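# Move three cartons to cart tray, close footlocker

## Task

Take all three cartons out of the footlocker and put them in the top tray of the utility cart, then close the footlocker lid completely. Every carton has to rest flat on the tray floor, not on an end, with no part hanging past the tray's rim. The lid must not drop shut from more than slightly open and must not be slammed, or the task fails. At the end, release everything and back the robot away. The robot must not topple or finish leaning, or the task fails. Anything that stays in place only because the robot is holding it does not count.

## Robot and tools

Robot: a Hello Robot Stretch 4, about 1.6 m tall, with one arm. It has an omni-wheel base (rim at most 0.23 m from the base origin), a lift on a vertical mast, an arm that telescopes forward, a three-joint wrist (yaw, pitch, roll) and a two-finger gripper. Cameras: head_camera, head_left_camera, head_right_camera (fisheye) and wrist_camera. Loose objects may occasionally get a brief shove from outside.

Frames: the base frame sits on the floor below the base centre, x forward, y left, z up. hand_pose is reported in it: a point between the open fingertips; with all wrist joints at zero its axes line up with the base frame. The printed hand position may be slightly wrong. The odometry frame is where the base frame was when the scene began. Camera calibrations (K, distortion, T_world_to_cam, pos_world) are given per camera, with "world" meaning the base frame; they carry small errors, larger for the wrist camera when the arm is extended.

Tool execute_actions: argument "actions" is a list holding one action or none (an empty list just reports state and images). Optional "cameras": list of camera names or "all"; null or omitted gives all, [] gives none. An action holds "base", "joints" or both, plus optional "pace" and "contact_limits"; or it holds only {"end_of_arm": "enable_torque"}, which re-powers wrist or gripper motors that shut themselves off. Base and joint motions begin together and may finish at different times; no action lasts over 15 s.
"base" takes exactly one relative command, an offset from where the base last measured itself: {"translate_m": d} straight ahead, forward positive, -2 to 2 m; {"strafe_m": d} sideways, left positive, -2 to 2 m; {"rotate_rad": d} turn in place, counter-clockwise positive, -3.2 to 3.2 rad.
"joints" is a single object of absolute targets by name (a place to go to, not an offset): lift_m 0 to 1.2; arm_m 0 to 0.55 extension; wrist_yaw_rad -1.134 to 4.276 (0 points forward, positive left, 3.14 folded back, above 3.4 the arm may block it); wrist_pitch_rad -1.117 to 4.259 (0 level, 1.57 pointing down); wrist_roll_rad -1.117 to 4.259 (0 keeps fingers level, positive rolls clockwise seen from behind); gripper_m -0.038 to 0.141, the fingertip gap in metres (below 0 the fingers press together). Done tolerances: ±0.004 for lift, arm, gripper; ±0.02 yaw and roll; ±0.05 pitch. Joint targets outside range are clipped and reported; any other bad key or value rejects the whole call with no motion. Anything you omit may still be driving toward an earlier target.
"pace": "slow", "default", "fast", "max"; base speed up to 0.1/0.3/0.4/0.6 m/s and turning 1/2/3/4 rad/s, further limited when lift_m exceeds 0.2 (down to 0.3 m/s and 1 rad/s at 1.2).
"contact_limits": only {"arm_m": value}, 0 (gentlest) to 0.75 (firmest), default 0.5; the arm stops when it pushes harder than that.

Tool wait: {"seconds": 0 to 10}; commands nothing new, returns state and images. Tool zoom_image: {"camera": name, "region": [x0, y0, x1, y1]} in pixels of that camera's latest full image, origin top-left, at most 504 by 504. Tool finished_scene: {"scene": n} ends the current scene irreversibly and reports success; the goal must already hold. Replying with no tool call ends everything.

Reading results: base_status and joint_status give how each motion ended: "done" (for the base, wheels turned the commanded amount even if slipping), "off_target" (resting short, maybe still pushing), "contact_stop_at_<key>" (blocked; the part drops its target, and lift, arm or wheels may go slack), "limit_stop_at_<name>" (built-in limit, e.g. own_body or tilt), "time_out", "torque_fault" (wrist motor went limp; send enable_torque). If a call reports a stop, later calls in the same reply are skipped. on_its_own lists what was not commanded; "held at" is a target, not a position. lidar_m: 12 distances from the base origin, sector 1 straight ahead then counter-clockwise in 30° steps (4 left, 7 behind, 10 right); "-" means nothing seen or closer than 0.25 m; it sees from about 0.15 m up, misses glass and thin legs. wrist_depth_mm: 7×7 median depths, 100–2000 mm, "-" for invalid. base_odometry counts wheel turns; compare turned_by_wheels with turned_by_imu, a gap over ~0.1 rad means slipping or a bump. base_tilt in degrees (forward, right positive), with a fixed offset up to ~1.5°. motor_effort is percent of maximum, peak in brackets; a wrist_pitch effort drifting from 0 hints at a load. Gripper position or "done" does not prove a grip; a firm squeeze shows in gripper effort.

Gripping: command a gap narrower than the object; squeezing harder pulls it toward the wrist. If fingertips jam on a surface, raise the lift. To unfold at scene start, send lift_m 0.4 with wrist_yaw_rad 0 together.

Avoid: driving or turning with over 1 kg held and arm_m above 0.2, especially at fast paces (tipping); strong steady pushes or pulls with a high gripper; tilting beyond 6° (everything goes slack); tilted-up, rolled wrists near the body; wrist torque faults; dropping cartons, letting the lid fall or slam, hard hits. Lower the lid gently the whole way, then release and retreat.

Each tool is called after "Call:" as name(argument=value, ...) on one line, values as JSON.

## Session

Call:
execute_actions(actions=[])

Scene clock: 0.00 s.
base_odometry: x=+0.000 y=+0.000 heading=+0.000 (m, m, rad; odometry frame)
turned_by_wheels: +0.000 (rad since the last result)
turned_by_imu: +0.000 (rad since the last result)
base_tilt: forward=-0.6 right=-0.1 (deg)
lidar_m: 1.09 1.11 1.20 1.19 2.59 2.90 2.11 2.70 1.54 1.41 1.43 1.17
base_status: not commanded
joint_positions: lift_m=+0.203 arm_m=-0.001 wrist_yaw_rad=+3.229 wrist_pitch_rad=-0.003 wrist_roll_rad=-0.018 gripper_m=+0.057
joint_status: not commanded
motor_effort: lift_m=+21 arm_m=+0 wrist_yaw_rad=+1 wrist_pitch_rad=-7 wrist_roll_rad=+1 gripper_m=-1 wheel_0=+0 wheel_1=+0 wheel_2=+0 (%)
hand_pose: x=-0.1247 y=+0.0620 z=+0.3821 quat_wxyz=(-0.043, +0.002, -0.009, +0.999) (m; base frame)
wrist_depth_mm: - - 134 - - - - / - - 131 - - - - / - - 132 211 - - - / - 121 136 - - - - / 188 1983 - - - - - / 191 1281 195 1430 197 1430 1366 / 192 554 946 136 946 878 946
pictures: head_camera, head_left_camera, head_right_camera, wrist_camera
Images, in order (width x height): head_camera 420x560, head_left_camera 420x672, head_right_camera 420x672, wrist_camera 616x392.

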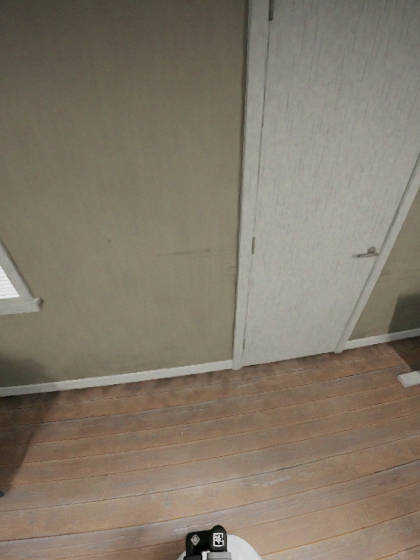

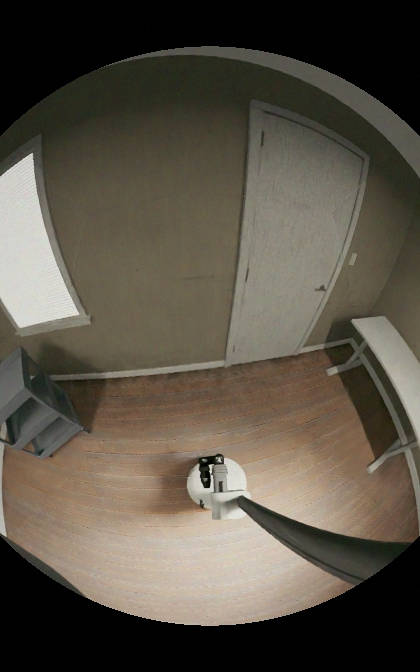

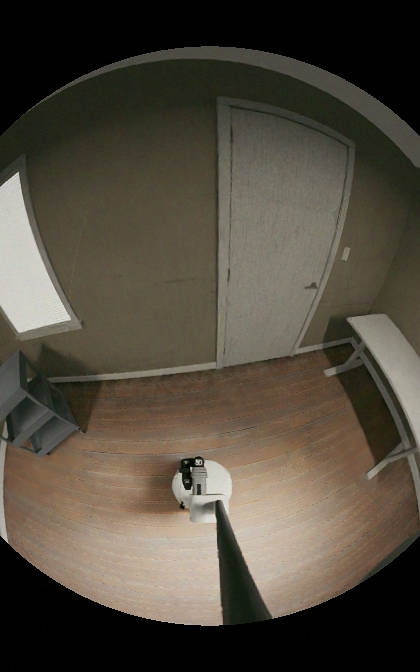

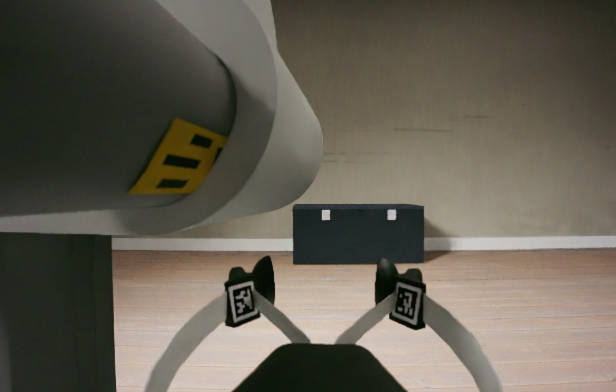

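Call:
execute_actions(actions=[{"base":{"rotate_rad":3.14},"joints":{"lift_m":0.4,"wrist_yaw_rad":0}}], cameras=[])

Call:
execute_actions(actions=[{"base":{"translate_m":1.2}}])

Scene clock: 2.97 s.
base_odometry: x=+0.000 y=+0.000 heading=+3.140 (m, m, rad; odometry frame)
turned_by_wheels: +3.140 (rad since the last result)
turned_by_imu: +3.173 (rad since the last result)
base_tilt: forward=-0.6 right=-0.1 (deg)
lidar_m: 2.11 2.70 1.62 1.40 1.44 1.19 1.09 1.09 1.19 1.20 2.58 2.93
base_status: done
joint_positions: lift_m=+0.400 arm_m=-0.001 wrist_yaw_rad=+0.000 wrist_pitch_rad=-0.003 wrist_roll_rad=-0.018 gripper_m=+0.057
joint_status: all done
motor_effort: lift_m=+23(26) arm_m=+0(0) wrist_yaw_rad=+1(7) wrist_pitch_rad=-7(7) wrist_roll_rad=+0(1) gripper_m=-5(5) wheel_0=-1(12) wheel_1=+0(7) wheel_2=+0(10) (%)
hand_pose: x=+0.4588 y=-0.0873 z=+0.5787 quat_wxyz=(+1.000, -0.009, -0.001, +0.000) (m; base frame)
wrist_depth_mm: - - - - - - - / - - - - - - - / - - - - - - - / - - - - - - - / - - - 1983 - - - / 1983 - 195 1983 197 - 1983 / 1430 1336 1336 136 1336 1255 1336
pictures: none
No camera images: the call's "cameras" was empty. Leave "cameras" out to get every camera's image.

Scene clock: 8.47 s.
base_odometry: x=-1.200 y=+0.002 heading=+3.140 (m, m, rad; odometry frame)
turned_by_wheels: +0.000 (rad since the last result)
turned_by_imu: -0.002 (rad since the last result)
base_tilt: forward=-0.6 right=-0.2 (deg)
lidar_m: 0.91 0.92 1.86 2.39 1.68 2.06 2.27 1.87 1.88 2.35 2.41 1.01
base_status: done
joint_positions: lift_m=+0.400 arm_m=-0.001 wrist_yaw_rad=+0.000 wrist_pitch_rad=-0.003 wrist_roll_rad=-0.018 gripper_m=+0.057
joint_status: not commanded
motor_effort: lift_m=+24(24) arm_m=+0(0) wrist_yaw_rad=+0(2) wrist_pitch_rad=-8(7) wrist_roll_rad=+1(0) gripper_m=-4(4) wheel_0=+1(8) wheel_1=+1(4) wheel_2=+1(12) (%)
hand_pose: x=+0.4588 y=-0.0874 z=+0.5787 quat_wxyz=(+1.000, -0.009, -0.001, +0.000) (m; base frame)
wrist_depth_mm: 1205 1205 1281 1255 1336 1336 1336 / 1205 1229 1255 1308 1308 1336 1366 / 1229 1229 1255 1281 1336 1336 1336 / 1205 1255 1255 1308 1308 1336 1366 / 1255 1229 1281 1281 1308 1336 1366 / 1229 1229 196 878 197 1336 1366 / 1229 699 715 136 741 759 1366
pictures: head_camera, head_left_camera, head_right_camera, wrist_camera
camera_calibration (this result's frames):
wrist_camera: T_world_to_cam=[[0.0487778, -0.998448, 0.0268721, -0.115615], [0.0148117, -0.0261781, -0.999548, 0.63087], [0.9987, 0.0491538, 0.0135118, -0.232957], [0, 0, 0, 1]] pos_world=[0.228949, -0.0874696, 0.636839]
Images, in order (width x height): head_camera 420x560, head_left_camera 420x672, head_right_camera 420x672, wrist_camera 616x392.

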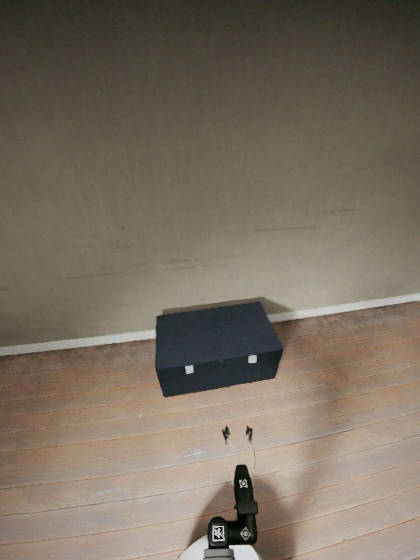

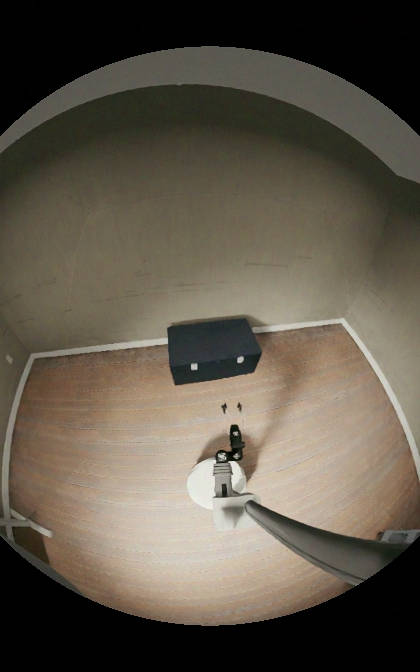

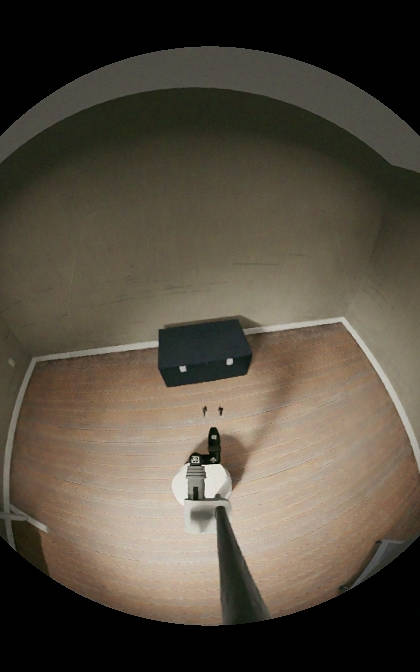

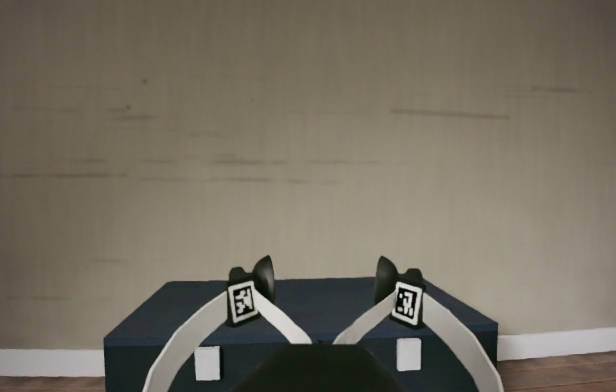

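Call:
execute_actions(actions=[{"base":{"rotate_rad":0.13},"joints":{"lift_m":0.1}}], cameras=[])

Call:
execute_actions(actions=[{"base":{"translate_m":0.2}}], cameras=["head_camera","wrist_camera"])

Scene clock: 11.03 s.
base_odometry: x=-1.200 y=+0.002 heading=-3.013 (m, m, rad; odometry frame)
turned_by_wheels: +0.130 (rad since the last result)
turned_by_imu: +0.130 (rad since the last result)
base_tilt: forward=-0.5 right=-0.1 (deg)
lidar_m: 0.92 1.55 2.11 2.20 1.68 2.32 2.27 1.86 1.89 2.38 2.14 0.97
base_status: done
joint_positions: lift_m=+0.100 arm_m=-0.001 wrist_yaw_rad=+0.000 wrist_pitch_rad=-0.003 wrist_roll_rad=-0.018 gripper_m=+0.057
joint_status: all done
motor_effort: lift_m=+16(22) arm_m=+0(0) wrist_yaw_rad=+1(1) wrist_pitch_rad=-7(7) wrist_roll_rad=+0(0) gripper_m=-2(4) wheel_0=+0(5) wheel_1=+0(3) wheel_2=+1(5) (%)
hand_pose: x=+0.4588 y=-0.0874 z=+0.2793 quat_wxyz=(+1.000, -0.009, -0.001, +0.000) (m; base frame)
wrist_depth_mm: 1336 1308 1281 1255 1281 1255 1205 / 1308 1281 1281 1255 1255 1255 1229 / 1308 1308 1281 1255 1255 1255 1229 / 1308 1308 707 699 699 691 683 / 1366 1336 723 707 699 699 691 / 1025 1042 196 707 197 699 691 / 732 707 707 136 707 647 683
pictures: none
No camera images: the call's "cameras" was empty. Leave "cameras" out to get every camera's image.

Scene clock: 13.10 s.
base_odometry: x=-1.398 y=-0.024 heading=-3.013 (m, m, rad; odometry frame)
turned_by_wheels: +0.000 (rad since the last result)
turned_by_imu: -0.001 (rad since the last result)
base_tilt: forward=-0.6 right=-0.1 (deg)
lidar_m: 0.71 0.76 1.83 2.39 1.73 2.30 2.48 2.04 2.47 2.37 1.84 0.73
base_status: done
joint_positions: lift_m=+0.100 arm_m=-0.001 wrist_yaw_rad=+0.000 wrist_pitch_rad=-0.003 wrist_roll_rad=-0.018 gripper_m=+0.057
joint_status: not commanded
motor_effort: lift_m=+16(16) arm_m=+0(0) wrist_yaw_rad=+1(2) wrist_pitch_rad=-8(7) wrist_roll_rad=+1(0) gripper_m=-3(3) wheel_0=+1(8) wheel_1=+1(4) wheel_2=+0(8) (%)
hand_pose: x=+0.4588 y=-0.0874 z=+0.2793 quat_wxyz=(+1.000, -0.009, -0.001, +0.000) (m; base frame)
wrist_depth_mm: 1098 1078 1078 1078 1042 1042 1025 / 1118 1078 1060 1078 1042 1042 1042 / 1098 1098 1078 1060 1042 1042 1025 / 1098 512 508 500 500 496 488 / 1118 508 508 504 500 496 492 / 1008 512 195 504 196 496 492 / 732 517 508 136 500 496 492
pictures: head_camera, wrist_camera
camera_calibration (this result's frames):
wrist_camera: T_world_to_cam=[[0.0487037, -0.998452, 0.0268721, -0.107557], [0.0148099, -0.0261792, -0.999548, 0.331637], [0.998703, 0.0490796, 0.0135119, -0.228913], [0, 0, 0, 1]] pos_world=[0.228943, -0.087474, 0.33747]
Images, in order (width x height): head_camera 420x560, wrist_camera 616x392.

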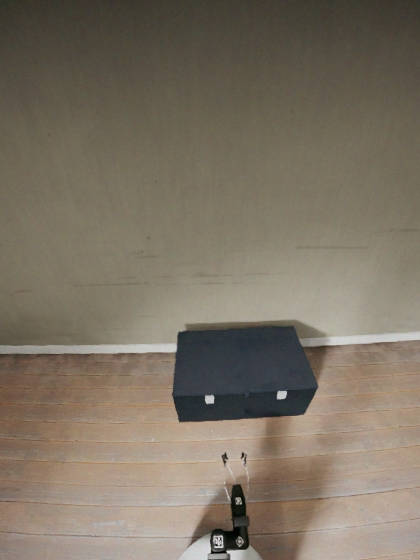

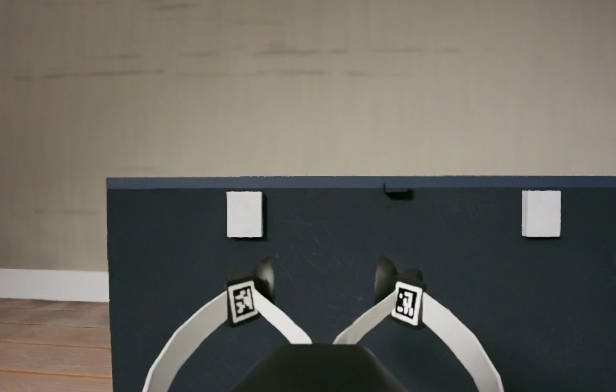

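Call:
zoom_image(camera="wrist_camera", region=[340, 160, 460, 230])

Call:
zoom_image(camera="head_camera", region=[160, 320, 330, 430])

Region (340, 160, 460, 230) of wrist_camera's 616x392 image, scaled by 4.200; it fills the top 294 rows of this view, and the rest is white.

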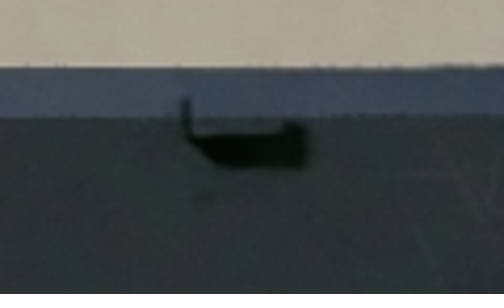

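Region (160, 320, 330, 430) of head_camera's 420x560 image, scaled by 2.965, with more detail than that image has; it fills the top 326 rows of this view, and the rest is white.

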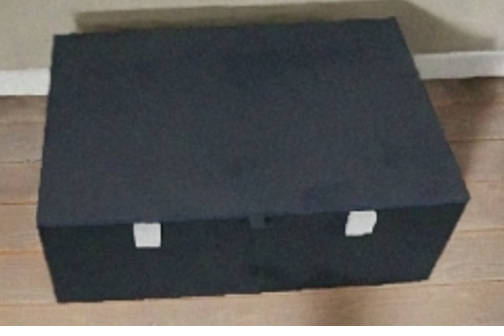

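Call:
execute_actions(actions=[{"base":{"strafe_m":-0.093},"joints":{"lift_m":0.13,"gripper_m":0.0,"arm_m":0.17}}], cameras=["wrist_camera"])

Call:
execute_actions(actions=[{"joints":{"arm_m":0.3},"contact_limits":{"arm_m":0.1},"pace":"slow"}], cameras=["wrist_camera","head_camera"])

Scene clock: 14.87 s.
base_odometry: x=-1.410 y=+0.068 heading=-3.013 (m, m, rad; odometry frame)
turned_by_wheels: +0.000 (rad since the last result)
turned_by_imu: -0.001 (rad since the last result)
base_tilt: forward=-0.5 right=-0.1 (deg)
lidar_m: 0.71 0.76 1.80 2.48 1.84 2.40 2.48 1.97 2.38 2.29 1.86 0.76
base_status: done
joint_positions: lift_m=+0.130 arm_m=+0.168 wrist_yaw_rad=+0.000 wrist_pitch_rad=-0.003 wrist_roll_rad=-0.018 gripper_m=+0.000
joint_status: all done
motor_effort: lift_m=+25(27) arm_m=+9(6) wrist_yaw_rad=+0(1) wrist_pitch_rad=-7(8) wrist_roll_rad=+1(0) gripper_m=-6(1) wheel_0=+0(8) wheel_1=+0(10) wheel_2=+0(2) (%)
hand_pose: x=+0.6279 y=-0.0874 z=+0.3086 quat_wxyz=(+1.000, -0.009, -0.001, +0.000) (m; base frame)
wrist_depth_mm: 931 904 904 891 878 866 866 / 946 904 904 891 878 866 854 / 931 917 904 891 878 878 866 / 917 603 580 554 530 504 488 / 345 340 338 332 332 329 314 / 345 343 338 194 185 329 329 / 345 343 340 136 332 329 329
pictures: wrist_camera
camera_calibration (this result's frames):
wrist_camera: T_world_to_cam=[[0.0486849, -0.998453, 0.0268766, -0.116572], [0.0149038, -0.0261794, -0.999546, 0.35836], [0.998703, 0.0490634, 0.0136062, -0.398164], [0, 0, 0, 1]] pos_world=[0.397982, -0.0874749, 0.366748]
Images, in order (width x height): wrist_camera 616x392.

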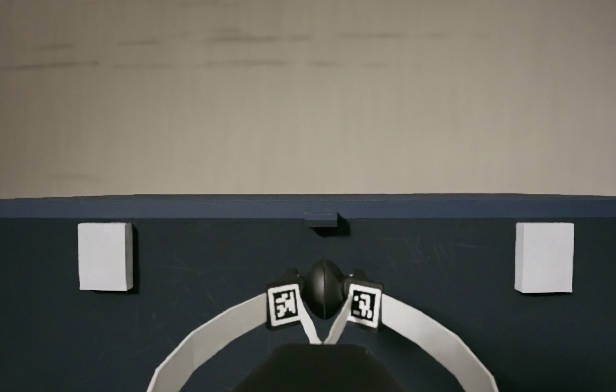

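Scene clock: 17.47 s.
base_odometry: x=-1.410 y=+0.068 heading=-3.013 (m, m, rad; odometry frame)
turned_by_wheels: +0.000 (rad since the last result)
turned_by_imu: -0.001 (rad since the last result)
base_tilt: forward=-0.5 right=-0.1 (deg)
lidar_m: 0.74 0.78 1.83 2.47 1.87 2.41 2.47 1.96 2.40 2.28 1.81 0.79
base_status: not commanded
joint_positions: lift_m=+0.130 arm_m=+0.298 wrist_yaw_rad=-0.003 wrist_pitch_rad=-0.003 wrist_roll_rad=-0.018 gripper_m=+0.000
joint_status: all done
motor_effort: lift_m=+25(25) arm_m=+11(9) wrist_yaw_rad=+11(14) wrist_pitch_rad=-6(7) wrist_roll_rad=+1(0) gripper_m=-5(6) wheel_0=+1(1) wheel_1=+0(0) wheel_2=-5(5) (%)
contact_limits: arm_m 0.1
hand_pose: x=+0.7571 y=-0.0884 z=+0.3088 quat_wxyz=(+1.000, -0.009, -0.002, -0.002) (m; base frame)
wrist_depth_mm: 778 768 759 759 750 741 741 / 788 778 768 759 750 741 732 / 788 778 768 759 750 750 732 / 788 564 530 512 488 469 455 / 241 240 238 235 233 233 231 / 241 240 237 202 185 234 232 / 243 241 238 188 236 233 233
pictures: head_camera, wrist_camera
camera_calibration (this result's frames):
wrist_camera: T_world_to_cam=[[0.0451466, -0.998618, 0.0268962, -0.121228], [0.015217, -0.0262331, -0.99954, 0.35628], [0.998864, 0.0455351, 0.0140116, -0.527777], [0, 0, 0, 1]] pos_world=[0.527229, -0.0876814, 0.366771]
Images, in order (width x height): head_camera 420x560, wrist_camera 616x392.

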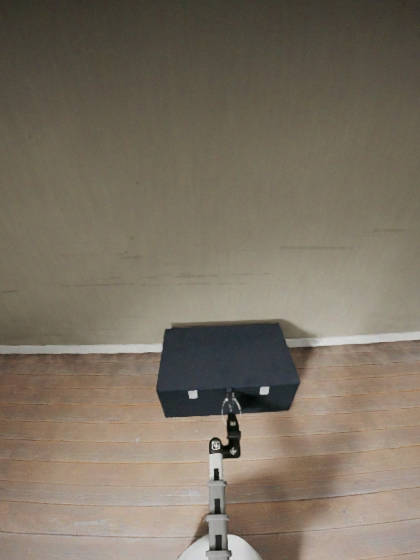

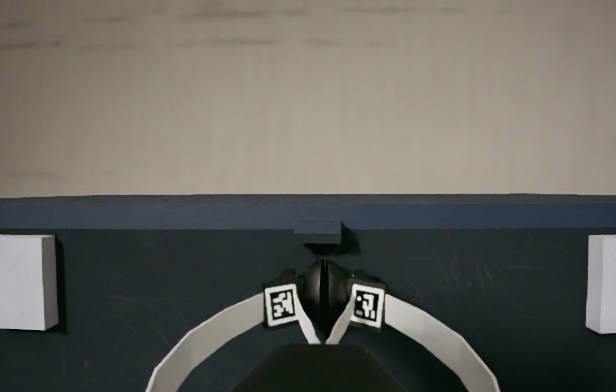

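Call:
execute_actions(actions=[{"joints":{"arm_m":0.292,"lift_m":0.21},"pace":"slow"}], cameras=["wrist_camera","head_camera"])

Scene clock: 30.37 s.
torque_fault: wrist_pitch_rad switched itself off since the last result.
base_odometry: x=-1.410 y=+0.068 heading=-3.013 (m, m, rad; odometry frame)
turned_by_wheels: +0.000 (rad since the last result)
turned_by_imu: -0.005 (rad since the last result)
base_tilt: forward=-0.6 right=-0.1 (deg)
lidar_m: 0.72 0.78 1.83 2.47 1.87 2.38 2.47 1.97 2.38 2.29 1.86 0.79
base_status: not commanded
joint_positions: lift_m=+0.210 arm_m=+0.294 wrist_yaw_rad=+0.000 wrist_pitch_rad=+1.352 wrist_roll_rad=-0.018 gripper_m=+0.000
joint_status: all done
on_its_own: wrist_pitch_rad is off since a torque_fault, until you send "end_of_arm": "enable_torque" (its first target -0.005 is given up)
motor_effort: lift_m=+25(39) arm_m=-9(9) wrist_yaw_rad=+0(10) wrist_pitch_rad=-1(100) wrist_roll_rad=+0(0) gripper_m=-4(11) wheel_0=+1(2) wheel_1=+0(0) wheel_2=+0(5) (%)
hand_pose: x=+0.5270 y=-0.0874 z=+0.1062 quat_wxyz=(+0.780, -0.007, +0.626, +0.006) (m; base frame)
wrist_depth_mm: 362 362 357 357 357 362 357 / 384 379 373 366 362 357 353 / 370 366 362 353 349 345 342 / 357 351 349 343 338 336 332 / 345 342 336 332 329 325 322 / 338 330 327 194 185 317 312 / 325 322 317 136 310 306 304
pictures: head_camera, wrist_camera
camera_calibration (this result's frames):
wrist_camera: T_world_to_cam=[[0.0370354, -0.998442, -0.0417314, -0.0927927], [-0.973174, -0.0265461, -0.228535, 0.596325], [0.227072, 0.0490758, -0.972641, 0.216703], [0, 0, 0, 1]] pos_world=[0.534557, -0.0874529, 0.343183]
Images, in order (width x height): head_camera 420x560, wrist_camera 616x392.

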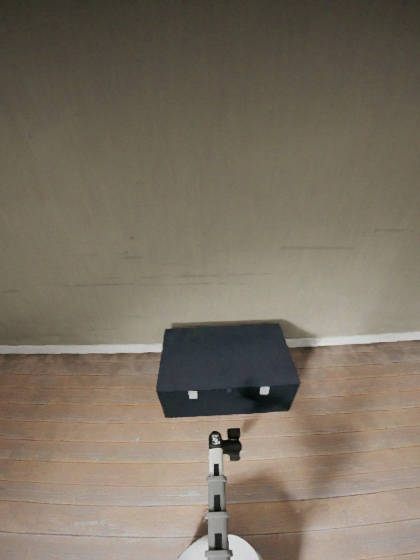

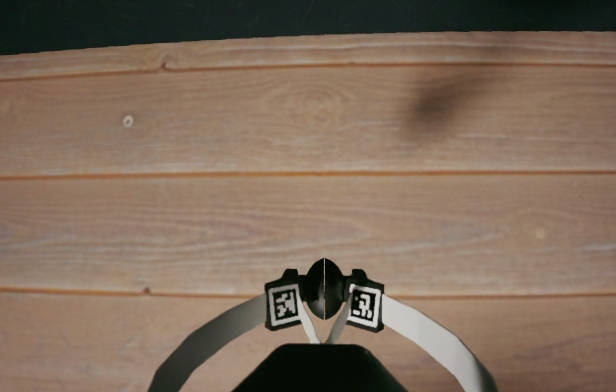

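Call:
execute_actions(actions=[{"end_of_arm":"enable_torque"}], cameras=[])

Call:
execute_actions(actions=[{"joints":{"arm_m":0.2,"lift_m":0.3,"wrist_pitch_rad":0.5,"wrist_yaw_rad":0.5}}], cameras=["wrist_camera"])

Scene clock: 30.87 s.
base_odometry: x=-1.410 y=+0.068 heading=-3.013 (m, m, rad; odometry frame)
turned_by_wheels: +0.000 (rad since the last result)
turned_by_imu: +0.000 (rad since the last result)
base_tilt: forward=-0.5 right=-0.1 (deg)
lidar_m: 0.73 0.77 1.82 2.47 1.87 2.41 2.46 1.96 2.38 2.28 1.83 0.79
base_status: not commanded
joint_positions: lift_m=+0.210 arm_m=+0.294 wrist_yaw_rad=+0.000 wrist_pitch_rad=+1.356 wrist_roll_rad=-0.018 gripper_m=+0.000
joint_status: not commanded
end_of_arm: enable_torque: each motor that was off is on again
on_its_own: wrist_pitch_rad is held at +1.356, not at its first target -0.005, since a torque_fault
motor_effort: lift_m=+25(25) arm_m=-9(9) wrist_yaw_rad=+0(1) wrist_pitch_rad=-2(1) wrist_roll_rad=+0(0) gripper_m=-7(4) wheel_0=+1(2) wheel_1=+0(0) wheel_2=+0(0) (%)
hand_pose: x=+0.5259 y=-0.0874 z=+0.1060 quat_wxyz=(+0.779, -0.007, +0.627, +0.006) (m; base frame)
wrist_depth_mm: 362 362 355 359 362 359 357 / 379 377 370 366 359 355 353 / 368 362 357 353 349 343 342 / 357 353 347 345 338 334 330 / 343 343 336 332 330 325 322 / 336 330 327 195 185 317 312 / 327 325 317 136 309 304 304
pictures: none
No camera images: the call's "cameras" was empty. Leave "cameras" out to get every camera's image.

Scene clock: 32.23 s.
base_odometry: x=-1.410 y=+0.068 heading=-3.013 (m, m, rad; odometry frame)
turned_by_wheels: +0.000 (rad since the last result)
turned_by_imu: -0.001 (rad since the last result)
base_tilt: forward=-0.6 right=-0.1 (deg)
lidar_m: 0.73 0.77 1.84 2.45 1.86 2.40 2.48 1.97 2.36 2.26 1.83 0.78
base_status: not commanded
joint_positions: lift_m=+0.300 arm_m=+0.202 wrist_yaw_rad=+0.500 wrist_pitch_rad=+0.502 wrist_roll_rad=-0.018 gripper_m=+0.000
joint_status: all done
motor_effort: lift_m=+25(25) arm_m=-9(9) wrist_yaw_rad=+3(5) wrist_pitch_rad=-7(8) wrist_roll_rad=+0(0) gripper_m=-4(6) wheel_0=+1(2) wheel_1=+0(0) wheel_2=+0(0) (%)
hand_pose: x=+0.6363 y=+0.0445 z=+0.3390 quat_wxyz=(+0.938, -0.070, +0.239, +0.242) (m; base frame)
wrist_depth_mm: 1430 1205 991 878 759 683 621 / 1618 1308 1098 609 591 580 574 / 1464 1336 427 389 382 375 373 / 1060 1025 445 359 322 291 276 / 820 809 500 394 347 301 272 / 661 661 535 194 185 325 293 / 574 580 544 136 407 329 312
pictures: wrist_camera
camera_calibration (this result's frames):
wrist_camera: T_world_to_cam=[[0.527214, -0.849733, 0.00000025, -0.288125], [-0.400328, -0.248383, -0.882068, 0.626291], [0.749522, 0.465038, -0.471123, -0.109077], [0, 0, 0, 1]] pos_world=[0.484381, -0.0385445, 0.501042]
Images, in order (width x height): wrist_camera 616x392.

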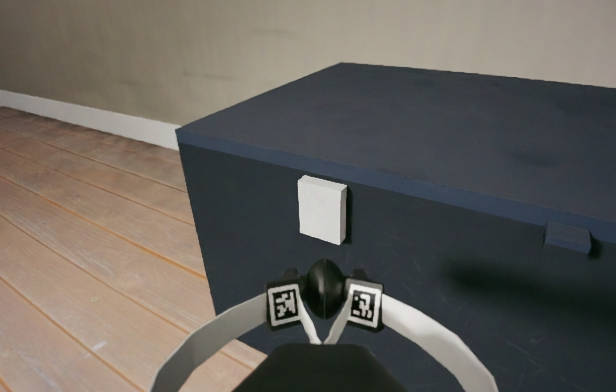

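Call:
execute_actions(actions=[{"base":{"strafe_m":0.195},"joints":{"arm_m":0.24,"lift_m":0.14,"wrist_pitch_rad":0,"wrist_yaw_rad":0}}], cameras=["wrist_camera"])

Call:
execute_actions(actions=[{"joints":{"arm_m":0.295},"pace":"slow"}], cameras=["wrist_camera"])

Call:
execute_actions(actions=[{"joints":{"arm_m":0.2}}], cameras=["wrist_camera"])

Scene clock: 35.47 s.
base_odometry: x=-1.385 y=-0.125 heading=-3.013 (m, m, rad; odometry frame)
turned_by_wheels: +0.000 (rad since the last result)
turned_by_imu: -0.002 (rad since the last result)
base_tilt: forward=-0.6 right=-0.1 (deg)
lidar_m: 0.74 1.33 1.81 2.28 1.67 2.18 2.48 2.07 2.14 2.48 1.84 0.80
base_status: done
joint_positions: lift_m=+0.140 arm_m=+0.238 wrist_yaw_rad=+0.000 wrist_pitch_rad=+0.002 wrist_roll_rad=-0.018 gripper_m=+0.000
joint_status: all done
motor_effort: lift_m=+16(23) arm_m=+9(10) wrist_yaw_rad=+0(10) wrist_pitch_rad=-8(11) wrist_roll_rad=+0(0) gripper_m=-7(8) wheel_0=+1(12) wheel_1=-1(8) wheel_2=+0(2) (%)
hand_pose: x=+0.6979 y=-0.0873 z=+0.3179 quat_wxyz=(+1.000, -0.009, +0.001, +0.000) (m; base frame)
wrist_depth_mm: 842 831 809 809 809 798 778 / 854 842 831 820 820 798 788 / 842 854 831 820 809 798 798 / 854 842 831 820 820 809 788 / 854 294 290 283 287 283 283 / 854 294 291 193 185 286 283 / 750 296 293 137 289 287 285
pictures: wrist_camera
camera_calibration (this result's frames):
wrist_camera: T_world_to_cam=[[0.0489899, -0.998445, 0.0266141, -0.120311], [0.0098312, -0.0261628, -0.999609, 0.370144], [0.998751, 0.0492324, 0.00853419, -0.466645], [0, 0, 0, 1]] pos_world=[0.468318, -0.0874658, 0.377183]
Images, in order (width x height): wrist_camera 616x392.

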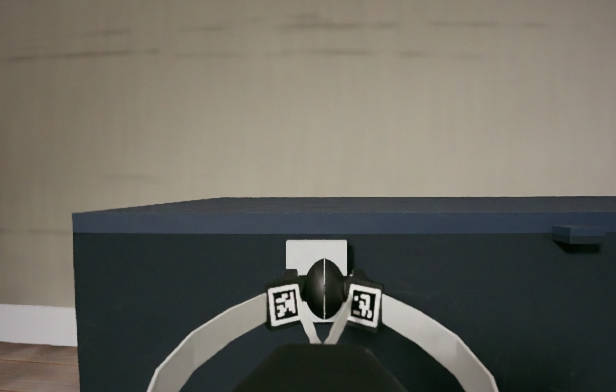

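Scene clock: 37.23 s.
base_odometry: x=-1.385 y=-0.125 heading=-3.013 (m, m, rad; odometry frame)
turned_by_wheels: +0.000 (rad since the last result)
turned_by_imu: -0.001 (rad since the last result)
base_tilt: forward=-0.6 right=-0.1 (deg)
lidar_m: 0.77 1.33 1.80 2.26 1.66 2.17 2.47 2.09 2.13 2.46 1.84 0.80
base_status: not commanded
joint_positions: lift_m=+0.140 arm_m=+0.293 wrist_yaw_rad=-0.001 wrist_pitch_rad=+0.002 wrist_roll_rad=-0.018 gripper_m=+0.000
joint_status: all done
motor_effort: lift_m=+16(16) arm_m=+11(11) wrist_yaw_rad=+4(10) wrist_pitch_rad=-6(8) wrist_roll_rad=+0(0) gripper_m=-2(7) wheel_0=+1(1) wheel_1=-1(1) wheel_2=-2(3) (%)
hand_pose: x=+0.7524 y=-0.0877 z=+0.3181 quat_wxyz=(+1.000, -0.009, +0.001, +0.000) (m; base frame)
wrist_depth_mm: 798 788 768 759 750 750 723 / 798 788 778 759 750 741 741 / 798 788 778 759 759 741 741 / 798 778 778 768 759 750 741 / 258 254 251 236 247 244 241 / 259 257 252 202 186 245 243 / 260 256 253 146 248 244 243
pictures: wrist_camera
camera_calibration (this result's frames):
wrist_camera: T_world_to_cam=[[0.0478143, -0.998501, 0.02664, -0.122447], [0.0103252, -0.026175, -0.999604, 0.369376], [0.998803, 0.0480705, 0.00905819, -0.521333], [0, 0, 0, 1]] pos_world=[0.52275, -0.0875343, 0.377214]
Images, in order (width x height): wrist_camera 616x392.

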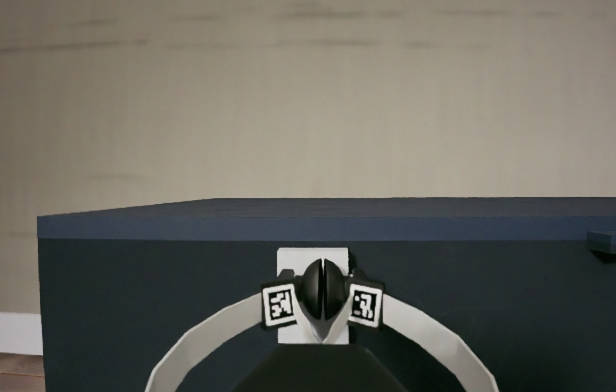

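Scene clock: 38.50 s.
base_odometry: x=-1.385 y=-0.125 heading=-3.013 (m, m, rad; odometry frame)
turned_by_wheels: +0.000 (rad since the last result)
turned_by_imu: -0.001 (rad since the last result)
base_tilt: forward=-0.6 right=-0.1 (deg)
lidar_m: 0.75 1.33 1.83 2.29 1.69 2.18 2.47 2.09 2.14 2.47 1.86 0.80
base_status: not commanded
joint_positions: lift_m=+0.140 arm_m=+0.202 wrist_yaw_rad=+0.000 wrist_pitch_rad=+0.002 wrist_roll_rad=-0.018 gripper_m=+0.000
joint_status: all done
motor_effort: lift_m=+16(16) arm_m=-9(10) wrist_yaw_rad=+0(4) wrist_pitch_rad=-7(7) wrist_roll_rad=+0(0) gripper_m=-2(4) wheel_0=+1(1) wheel_1=-1(1) wheel_2=-2(2) (%)
hand_pose: x=+0.6609 y=-0.0874 z=+0.3180 quat_wxyz=(+1.000, -0.009, +0.001, +0.000) (m; base frame)
wrist_depth_mm: 878 878 866 854 854 820 820 / 878 878 878 842 854 831 820 / 891 878 866 854 854 854 831 / 904 878 854 854 854 831 820 / 904 349 345 340 338 334 330 / 891 351 345 193 185 336 334 / 809 351 347 136 340 334 332
pictures: wrist_camera
camera_calibration (this result's frames):
wrist_camera: T_world_to_cam=[[0.0486566, -0.998461, 0.0266281, -0.118382], [0.0101069, -0.0261662, -0.999607, 0.370403], [0.998764, 0.0489066, 0.00881821, -0.429858], [0, 0, 0, 1]] pos_world=[0.431343, -0.087485, 0.3772]
Images, in order (width x height): wrist_camera 616x392.

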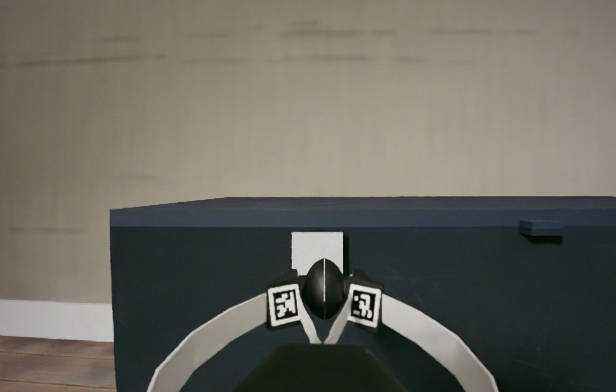

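Call:
execute_actions(actions=[{"base":{"strafe_m":-0.195},"joints":{"arm_m":0.2,"lift_m":0.45,"wrist_pitch_rad":1.3,"gripper_m":0.07}}], cameras=[])

Call:
execute_actions(actions=[{"base":{"translate_m":0.25}}], cameras=["wrist_camera","head_camera"])

Scene clock: 40.93 s.
base_odometry: x=-1.410 y=+0.068 heading=-3.013 (m, m, rad; odometry frame)
turned_by_wheels: +0.000 (rad since the last result)
turned_by_imu: -0.001 (rad since the last result)
base_tilt: forward=-0.6 right=-0.1 (deg)
lidar_m: 0.76 0.81 1.81 2.47 1.86 2.38 2.48 1.97 2.37 2.28 1.87 0.80
base_status: done
joint_positions: lift_m=+0.450 arm_m=+0.201 wrist_yaw_rad=+0.000 wrist_pitch_rad=+1.300 wrist_roll_rad=-0.018 gripper_m=+0.070
joint_status: all done
motor_effort: lift_m=+25(26) arm_m=-8(7) wrist_yaw_rad=+1(2) wrist_pitch_rad=-2(5) wrist_roll_rad=+0(0) gripper_m=-5(9) wheel_0=+1(11) wheel_1=+0(8) wheel_2=+0(4) (%)
hand_pose: x=+0.4494 y=-0.0874 z=+0.3498 quat_wxyz=(+0.796, -0.007, +0.605, +0.005) (m; base frame)
wrist_depth_mm: 500 492 484 484 480 488 492 / 683 621 621 621 621 615 615 / 654 647 627 634 621 609 603 / 627 621 609 615 597 591 580 / 603 597 585 580 574 564 564 / 580 569 204 554 195 549 539 / 559 554 544 135 530 525 521
pictures: none
No camera images: the call's "cameras" was empty. Leave "cameras" out to get every camera's image.

Scene clock: 43.20 s.
base_odometry: x=-1.658 y=+0.036 heading=-3.013 (m, m, rad; odometry frame)
turned_by_wheels: +0.000 (rad since the last result)
turned_by_imu: -0.001 (rad since the last result)
base_tilt: forward=-0.6 right=-0.1 (deg)
lidar_m: 0.52 0.54 1.48 2.46 2.01 2.38 2.74 2.16 2.38 2.28 1.50 0.53
base_status: done
joint_positions: lift_m=+0.450 arm_m=+0.201 wrist_yaw_rad=+0.000 wrist_pitch_rad=+1.300 wrist_roll_rad=-0.018 gripper_m=+0.070
joint_status: not commanded
motor_effort: lift_m=+24(25) arm_m=-8(8) wrist_yaw_rad=+2(0) wrist_pitch_rad=-2(2) wrist_roll_rad=+0(0) gripper_m=+0(3) wheel_0=+0(9) wheel_1=+1(8) wheel_2=+0(9) (%)
hand_pose: x=+0.4494 y=-0.0874 z=+0.3499 quat_wxyz=(+0.796, -0.007, +0.605, +0.005) (m; base frame)
wrist_depth_mm: 279 274 271 268 264 259 256 / 268 264 258 255 253 249 247 / 256 252 250 247 244 242 238 / 325 342 340 336 336 334 296 / 597 591 585 574 569 564 554 / 580 574 204 554 196 544 530 / 559 554 544 136 535 525 525
pictures: head_camera, wrist_camera
camera_calibration (this result's frames):
wrist_camera: T_world_to_cam=[[0.0387142, -0.998458, -0.0397756, -0.0812185], [-0.960026, -0.0261218, -0.27869, 0.588178], [0.277222, 0.0489748, -0.959557, 0.444197], [0, 0, 0, 1]] pos_world=[0.444669, -0.0874835, 0.586922]
Images, in order (width x height): head_camera 420x560, wrist_camera 616x392.

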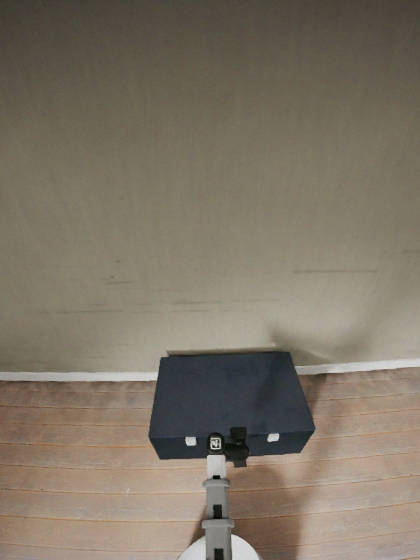

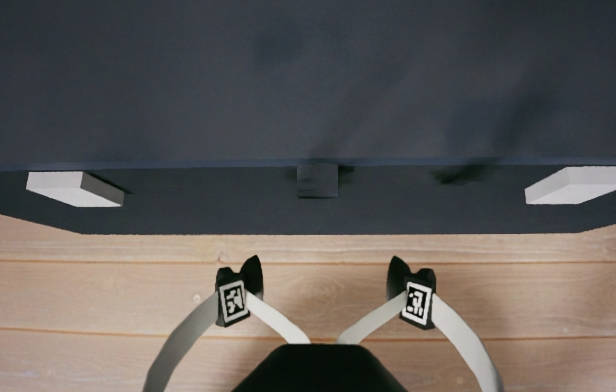

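Call:
execute_actions(actions=[{"joints":{"arm_m":0.252,"lift_m":0.435},"pace":"slow"}], cameras=["wrist_camera"])

Call:
execute_actions(actions=[{"joints":{"gripper_m":-0.03}}], cameras=["wrist_camera"])

Call:
execute_actions(actions=[{"joints":{"lift_m":0.47},"pace":"slow"}], cameras=["wrist_camera","head_camera"])

Scene clock: 45.03 s.
base_odometry: x=-1.658 y=+0.036 heading=-3.013 (m, m, rad; odometry frame)
turned_by_wheels: +0.000 (rad since the last result)
turned_by_imu: -0.001 (rad since the last result)
base_tilt: forward=-0.6 right=-0.1 (deg)
lidar_m: 0.51 0.53 1.47 2.47 1.98 2.39 2.72 2.16 2.37 2.28 1.49 0.55
base_status: not commanded
joint_positions: lift_m=+0.435 arm_m=+0.250 wrist_yaw_rad=+0.000 wrist_pitch_rad=+1.300 wrist_roll_rad=-0.018 gripper_m=+0.070
joint_status: all done
motor_effort: lift_m=+16(24) arm_m=+9(10) wrist_yaw_rad=+2(1) wrist_pitch_rad=-2(3) wrist_roll_rad=+0(0) gripper_m=-3(3) wheel_0=+0(0) wheel_1=+1(1) wheel_2=+0(0) (%)
hand_pose: x=+0.4984 y=-0.0874 z=+0.3356 quat_wxyz=(+0.796, -0.007, +0.605, +0.005) (m; base frame)
wrist_depth_mm: 260 257 253 250 246 243 240 / 250 247 242 239 236 234 231 / 240 236 233 230 227 224 221 / 230 227 224 220 218 216 213 / 255 362 268 224 263 340 342 / 564 559 204 539 195 530 525 / 544 539 525 136 521 508 508
pictures: wrist_camera
camera_calibration (this result's frames):
wrist_camera: T_world_to_cam=[[0.0387137, -0.998458, -0.0397761, -0.0836809], [-0.960029, -0.0261219, -0.278678, 0.631201], [0.27721, 0.0489749, -0.95956, 0.416944], [0, 0, 0, 1]] pos_world=[0.49363, -0.0874835, 0.572657]
Images, in order (width x height): wrist_camera 616x392.

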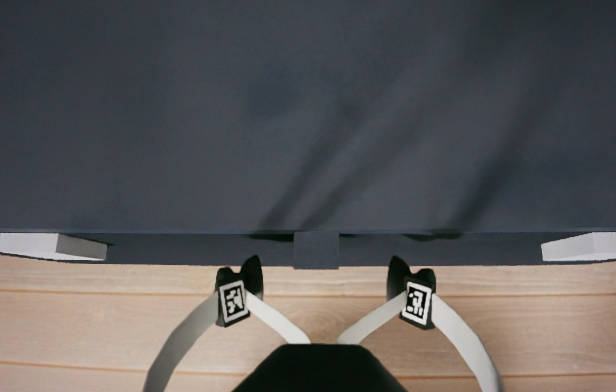

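Scene clock: 46.73 s.
base_odometry: x=-1.658 y=+0.036 heading=-3.013 (m, m, rad; odometry frame)
turned_by_wheels: +0.000 (rad since the last result)
turned_by_imu: -0.001 (rad since the last result)
base_tilt: forward=-0.6 right=-0.1 (deg)
lidar_m: 0.49 0.54 1.47 2.47 2.00 2.39 2.73 2.17 2.36 2.29 1.48 0.54
base_status: not commanded
joint_positions: lift_m=+0.435 arm_m=+0.251 wrist_yaw_rad=+0.004 wrist_pitch_rad=+1.298 wrist_roll_rad=-0.018 gripper_m=-0.029
joint_status: all done
motor_effort: lift_m=+21(21) arm_m=+7(9) wrist_yaw_rad=-9(11) wrist_pitch_rad=+5(5) wrist_roll_rad=+0(0) gripper_m=-24(24) wheel_0=+0(0) wheel_1=+1(1) wheel_2=+1(1) (%)
hand_pose: x=+0.4997 y=-0.0871 z=+0.3353 quat_wxyz=(+0.797, -0.008, +0.604, +0.007) (m; base frame)
wrist_depth_mm: 252 248 243 241 236 232 230 / 241 236 232 229 226 222 220 / 229 226 222 219 216 213 211 / 219 216 213 210 207 205 203 / 252 364 349 212 329 327 325 / 564 554 180 535 181 525 525 / 544 535 535 330 517 508 508
pictures: wrist_camera
camera_calibration (this result's frames):
wrist_camera: T_world_to_cam=[[0.0425552, -0.998306, -0.0396795, -0.0853915], [-0.959228, -0.029718, -0.281066, 0.632545], [0.27941, 0.0500225, -0.958868, 0.415066], [0, 0, 0, 1]] pos_world=[0.494415, -0.0872116, 0.572392]
Images, in order (width x height): wrist_camera 616x392.

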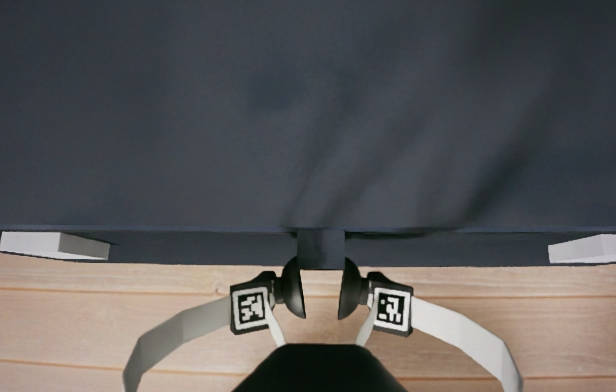

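Scene clock: 47.87 s.
base_odometry: x=-1.658 y=+0.036 heading=-3.013 (m, m, rad; odometry frame)
turned_by_wheels: +0.000 (rad since the last result)
turned_by_imu: +0.000 (rad since the last result)
base_tilt: forward=-0.6 right=-0.2 (deg)
lidar_m: 0.50 0.53 1.45 2.48 1.98 2.42 2.73 2.18 2.39 2.29 1.47 0.54
base_status: not commanded
joint_positions: lift_m=+0.469 arm_m=+0.251 wrist_yaw_rad=+0.003 wrist_pitch_rad=+1.296 wrist_roll_rad=-0.018 gripper_m=-0.029
joint_status: all done
motor_effort: lift_m=+28(32) arm_m=+7(7) wrist_yaw_rad=-9(10) wrist_pitch_rad=+11(12) wrist_roll_rad=+0(0) gripper_m=-22(27) wheel_0=+0(1) wheel_1=+1(1) wheel_2=+2(2) (%)
hand_pose: x=+0.5004 y=-0.0872 z=+0.3700 quat_wxyz=(+0.797, -0.008, +0.603, +0.007) (m; base frame)
wrist_depth_mm: 268 262 258 255 250 245 243 / 250 245 242 238 235 231 229 / 234 230 226 224 220 217 216 / 220 216 214 211 208 206 203 / 278 297 314 215 296 296 266 / 591 597 181 569 180 564 559 / 574 564 564 347 549 544 539
pictures: head_camera, wrist_camera
camera_calibration (this result's frames):
wrist_camera: T_world_to_cam=[[0.0423841, -0.998317, -0.0395853, -0.0840146], [-0.958552, -0.0294588, -0.28339, 0.643458], [0.281747, 0.0499558, -0.958187, 0.446655], [0, 0, 0, 1]] pos_world=[0.494505, -0.0872307, 0.607003]
Images, in order (width x height): head_camera 420x560, wrist_camera 616x392.

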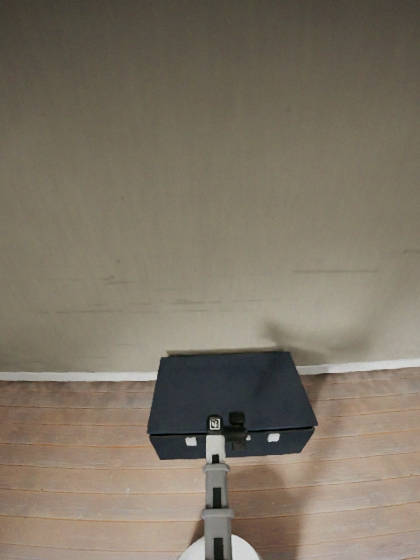

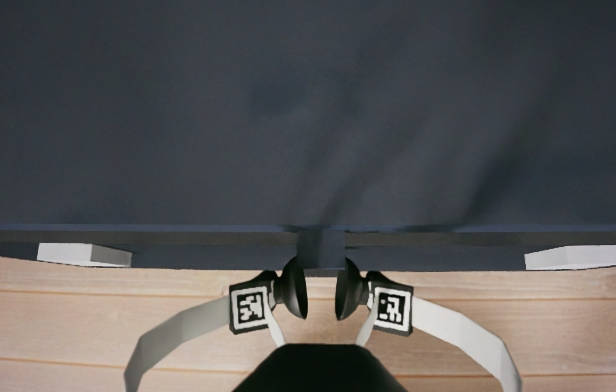

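Call:
execute_actions(actions=[{"joints":{"lift_m":0.435},"pace":"slow"}], cameras=[])

Call:
execute_actions(actions=[{"joints":{"gripper_m":0.06},"pace":"slow"}], cameras=[])

Call:
execute_actions(actions=[{"joints":{"arm_m":0.264},"pace":"slow"}], cameras=[])

Call:
execute_actions(actions=[{"joints":{"gripper_m":-0.03}}], cameras=["wrist_camera"])

Call:
execute_actions(actions=[{"joints":{"lift_m":0.545,"arm_m":0.28},"pace":"slow"}], cameras=[])

Call:
execute_actions(actions=[{"joints":{"lift_m":0.655,"arm_m":0.326},"pace":"slow"}], cameras=["wrist_camera","head_camera"])

Scene clock: 49.33 s.
base_odometry: x=-1.658 y=+0.036 heading=-3.013 (m, m, rad; odometry frame)
turned_by_wheels: +0.000 (rad since the last result)
turned_by_imu: -0.001 (rad since the last result)
base_tilt: forward=-0.6 right=-0.1 (deg)
lidar_m: 0.51 0.52 1.48 2.48 1.99 2.40 2.72 2.16 2.36 2.28 1.51 0.53
base_status: not commanded
joint_positions: lift_m=+0.436 arm_m=+0.251 wrist_yaw_rad=+0.002 wrist_pitch_rad=+1.300 wrist_roll_rad=-0.018 gripper_m=-0.029
joint_status: all done
motor_effort: lift_m=+14(25) arm_m=+7(7) wrist_yaw_rad=-5(10) wrist_pitch_rad=+0(12) wrist_roll_rad=+0(0) gripper_m=-19(20) wheel_0=+0(0) wheel_1=+1(1) wheel_2=+2(2) (%)
hand_pose: x=+0.4991 y=-0.0873 z=+0.3358 quat_wxyz=(+0.796, -0.007, +0.605, +0.006) (m; base frame)
wrist_depth_mm: 250 245 242 239 236 231 229 / 238 234 230 227 224 220 219 / 226 222 220 216 213 211 208 / 216 212 209 206 204 201 200 / 251 336 325 208 312 312 268 / 569 559 181 539 180 530 525 / 549 539 530 525 517 508 508
pictures: none
No camera images: the call's "cameras" was empty. Leave "cameras" out to get every camera's image.

Scene clock: 52.40 s.
base_odometry: x=-1.658 y=+0.036 heading=-3.013 (m, m, rad; odometry frame)
turned_by_wheels: +0.000 (rad since the last result)
turned_by_imu: -0.002 (rad since the last result)
base_tilt: forward=-0.6 right=-0.2 (deg)
lidar_m: 0.52 0.54 1.48 2.48 1.99 2.40 2.73 2.18 2.39 2.28 1.47 0.54
base_status: not commanded
joint_positions: lift_m=+0.436 arm_m=+0.251 wrist_yaw_rad=-0.004 wrist_pitch_rad=+1.306 wrist_roll_rad=-0.018 gripper_m=+0.060
joint_status: all done
motor_effort: lift_m=+11(14) arm_m=+7(7) wrist_yaw_rad=+11(13) wrist_pitch_rad=-17(18) wrist_roll_rad=+0(0) gripper_m=-1(19) wheel_0=+1(1) wheel_1=+1(1) wheel_2=-3(3) (%)
hand_pose: x=+0.4969 y=-0.0877 z=+0.3356 quat_wxyz=(+0.794, -0.006, +0.607, +0.004) (m; base frame)
wrist_depth_mm: 257 253 250 247 244 239 237 / 245 241 237 234 231 229 226 / 232 229 226 223 220 217 216 / 221 219 216 213 211 208 206 / 255 303 317 215 314 319 281 / 569 564 189 229 186 535 535 / 549 544 535 137 525 512 512
pictures: none
No camera images: the call's "cameras" was empty. Leave "cameras" out to get every camera's image.

Scene clock: 53.37 s.
base_odometry: x=-1.658 y=+0.036 heading=-3.013 (m, m, rad; odometry frame)
turned_by_wheels: +0.000 (rad since the last result)
turned_by_imu: -0.001 (rad since the last result)
base_tilt: forward=-0.6 right=-0.1 (deg)
lidar_m: 0.52 0.53 1.44 2.48 1.98 2.39 2.72 2.17 2.38 2.27 1.49 0.55
base_status: not commanded
joint_positions: lift_m=+0.436 arm_m=+0.262 wrist_yaw_rad=-0.004 wrist_pitch_rad=+1.304 wrist_roll_rad=-0.018 gripper_m=+0.060
joint_status: all done
motor_effort: lift_m=+10(11) arm_m=+12(14) wrist_yaw_rad=+12(16) wrist_pitch_rad=-12(28) wrist_roll_rad=+0(0) gripper_m=+1(2) wheel_0=+1(1) wheel_1=+1(1) wheel_2=-5(4) (%)
hand_pose: x=+0.5085 y=-0.0877 z=+0.3358 quat_wxyz=(+0.795, -0.006, +0.607, +0.004) (m; base frame)
wrist_depth_mm: 258 254 251 248 245 240 239 / 246 242 237 235 233 230 229 / 233 229 226 224 222 218 216 / 222 220 216 214 211 209 207 / 252 298 315 216 315 325 330 / 564 564 190 227 185 544 535 / 549 544 535 131 525 521 517
pictures: none
No camera images: the call's "cameras" was empty. Leave "cameras" out to get every camera's image.

Scene clock: 54.97 s.
base_odometry: x=-1.658 y=+0.036 heading=-3.013 (m, m, rad; odometry frame)
turned_by_wheels: +0.000 (rad since the last result)
turned_by_imu: -0.001 (rad since the last result)
base_tilt: forward=-0.5 right=-0.1 (deg)
lidar_m: 0.52 0.54 1.45 2.47 1.98 2.37 2.73 2.17 2.40 2.27 1.48 0.57
base_status: not commanded
joint_positions: lift_m=+0.436 arm_m=+0.263 wrist_yaw_rad=+0.001 wrist_pitch_rad=+1.299 wrist_roll_rad=-0.018 gripper_m=-0.029
joint_status: all done
motor_effort: lift_m=+14(14) arm_m=+8(13) wrist_yaw_rad=+0(12) wrist_pitch_rad=+3(12) wrist_roll_rad=+0(1) gripper_m=-20(18) wheel_0=+1(1) wheel_1=+1(1) wheel_2=-3(4) (%)
hand_pose: x=+0.5110 y=-0.0874 z=+0.3358 quat_wxyz=(+0.796, -0.007, +0.605, +0.006) (m; base frame)
wrist_depth_mm: 250 247 243 239 236 232 229 / 239 234 231 227 224 221 220 / 226 223 220 216 214 211 208 / 215 213 210 208 204 202 200 / 249 296 322 208 319 320 327 / 569 564 181 539 180 535 530 / 544 535 539 332 521 508 508
pictures: wrist_camera
camera_calibration (this result's frames):
wrist_camera: T_world_to_cam=[[0.0393256, -0.998437, -0.039711, -0.0844487], [-0.959546, -0.0266458, -0.280289, 0.643603], [0.278793, 0.0491271, -0.959094, 0.412737], [0, 0, 0, 1]] pos_world=[0.505819, -0.087444, 0.572895]
Images, in order (width x height): wrist_camera 616x392.

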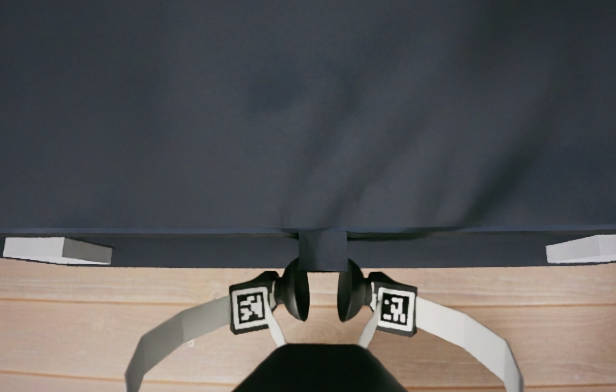

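Scene clock: 56.73 s.
base_odometry: x=-1.658 y=+0.036 heading=-3.013 (m, m, rad; odometry frame)
turned_by_wheels: +0.000 (rad since the last result)
turned_by_imu: +0.000 (rad since the last result)
base_tilt: forward=-0.5 right=-0.1 (deg)
lidar_m: 0.52 0.54 1.48 2.47 1.99 2.41 2.73 2.16 2.40 2.28 1.51 0.55
base_status: not commanded
joint_positions: lift_m=+0.544 arm_m=+0.279 wrist_yaw_rad=+0.003 wrist_pitch_rad=+1.296 wrist_roll_rad=-0.018 gripper_m=-0.029
joint_status: all done
motor_effort: lift_m=+28(28) arm_m=+6(9) wrist_yaw_rad=-6(12) wrist_pitch_rad=+11(41) wrist_roll_rad=+1(1) gripper_m=-24(21) wheel_0=+1(1) wheel_1=+1(1) wheel_2=+0(3) (%)
hand_pose: x=+0.5285 y=-0.0872 z=+0.4449 quat_wxyz=(+0.797, -0.008, +0.603, +0.006) (m; base frame)
wrist_depth_mm: 312 303 301 296 290 282 281 / 279 273 268 263 258 255 254 / 251 246 241 238 235 231 229 / 227 224 220 218 215 211 210 / 473 357 410 217 389 397 442 / 676 661 181 227 181 627 627 / 647 634 634 387 621 609 603
pictures: none
No camera images: the call's "cameras" was empty. Leave "cameras" out to get every camera's image.

Scene clock: 58.50 s.
base_odometry: x=-1.658 y=+0.036 heading=-3.013 (m, m, rad; odometry frame)
turned_by_wheels: +0.000 (rad since the last result)
turned_by_imu: -0.001 (rad since the last result)
base_tilt: forward=-0.5 right=-0.1 (deg)
lidar_m: 0.51 0.55 1.44 2.48 1.97 2.37 2.72 2.16 2.37 2.28 1.48 0.55
base_status: not commanded
joint_positions: lift_m=+0.654 arm_m=+0.325 wrist_yaw_rad=+0.002 wrist_pitch_rad=+1.297 wrist_roll_rad=-0.018 gripper_m=-0.029
joint_status: all done
motor_effort: lift_m=+29(29) arm_m=+7(10) wrist_yaw_rad=-4(6) wrist_pitch_rad=+6(28) wrist_roll_rad=+0(0) gripper_m=-22(24) wheel_0=+1(1) wheel_1=+1(1) wheel_2=-1(1) (%)
hand_pose: x=+0.5737 y=-0.0872 z=+0.5547 quat_wxyz=(+0.797, -0.008, +0.604, +0.006) (m; base frame)
wrist_depth_mm: 445 430 424 413 402 387 384 / 353 342 332 325 319 314 312 / 286 279 274 268 264 259 257 / 240 236 233 230 227 223 221 / 508 683 768 220 750 627 597 / 564 683 181 421 180 615 661 / 759 732 741 436 715 707 707
pictures: head_camera, wrist_camera
camera_calibration (this result's frames):
wrist_camera: T_world_to_cam=[[0.0411304, -0.998366, -0.0396596, -0.0791457], [-0.959125, -0.0283289, -0.28156, 0.765498], [0.279977, 0.0496193, -0.958724, 0.604323], [0, 0, 0, 1]] pos_world=[0.568267, -0.0873167, 0.791773]
Images, in order (width x height): head_camera 420x560, wrist_camera 616x392.

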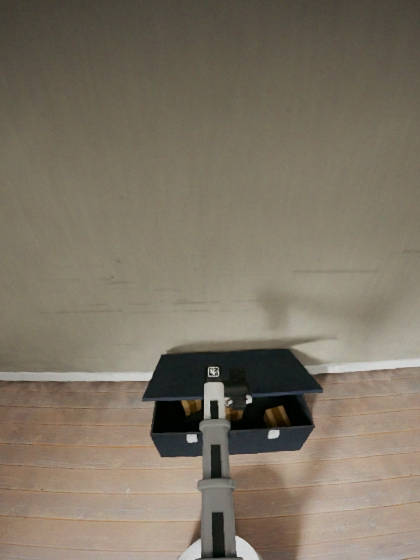

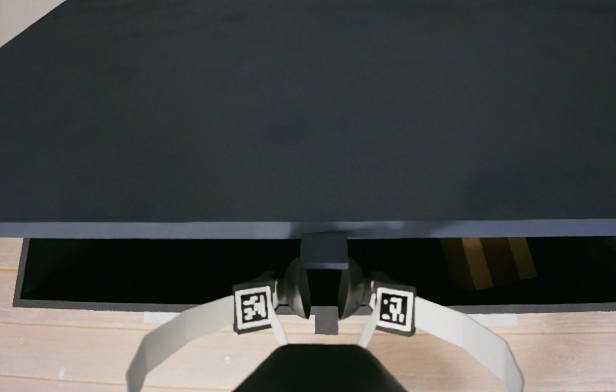

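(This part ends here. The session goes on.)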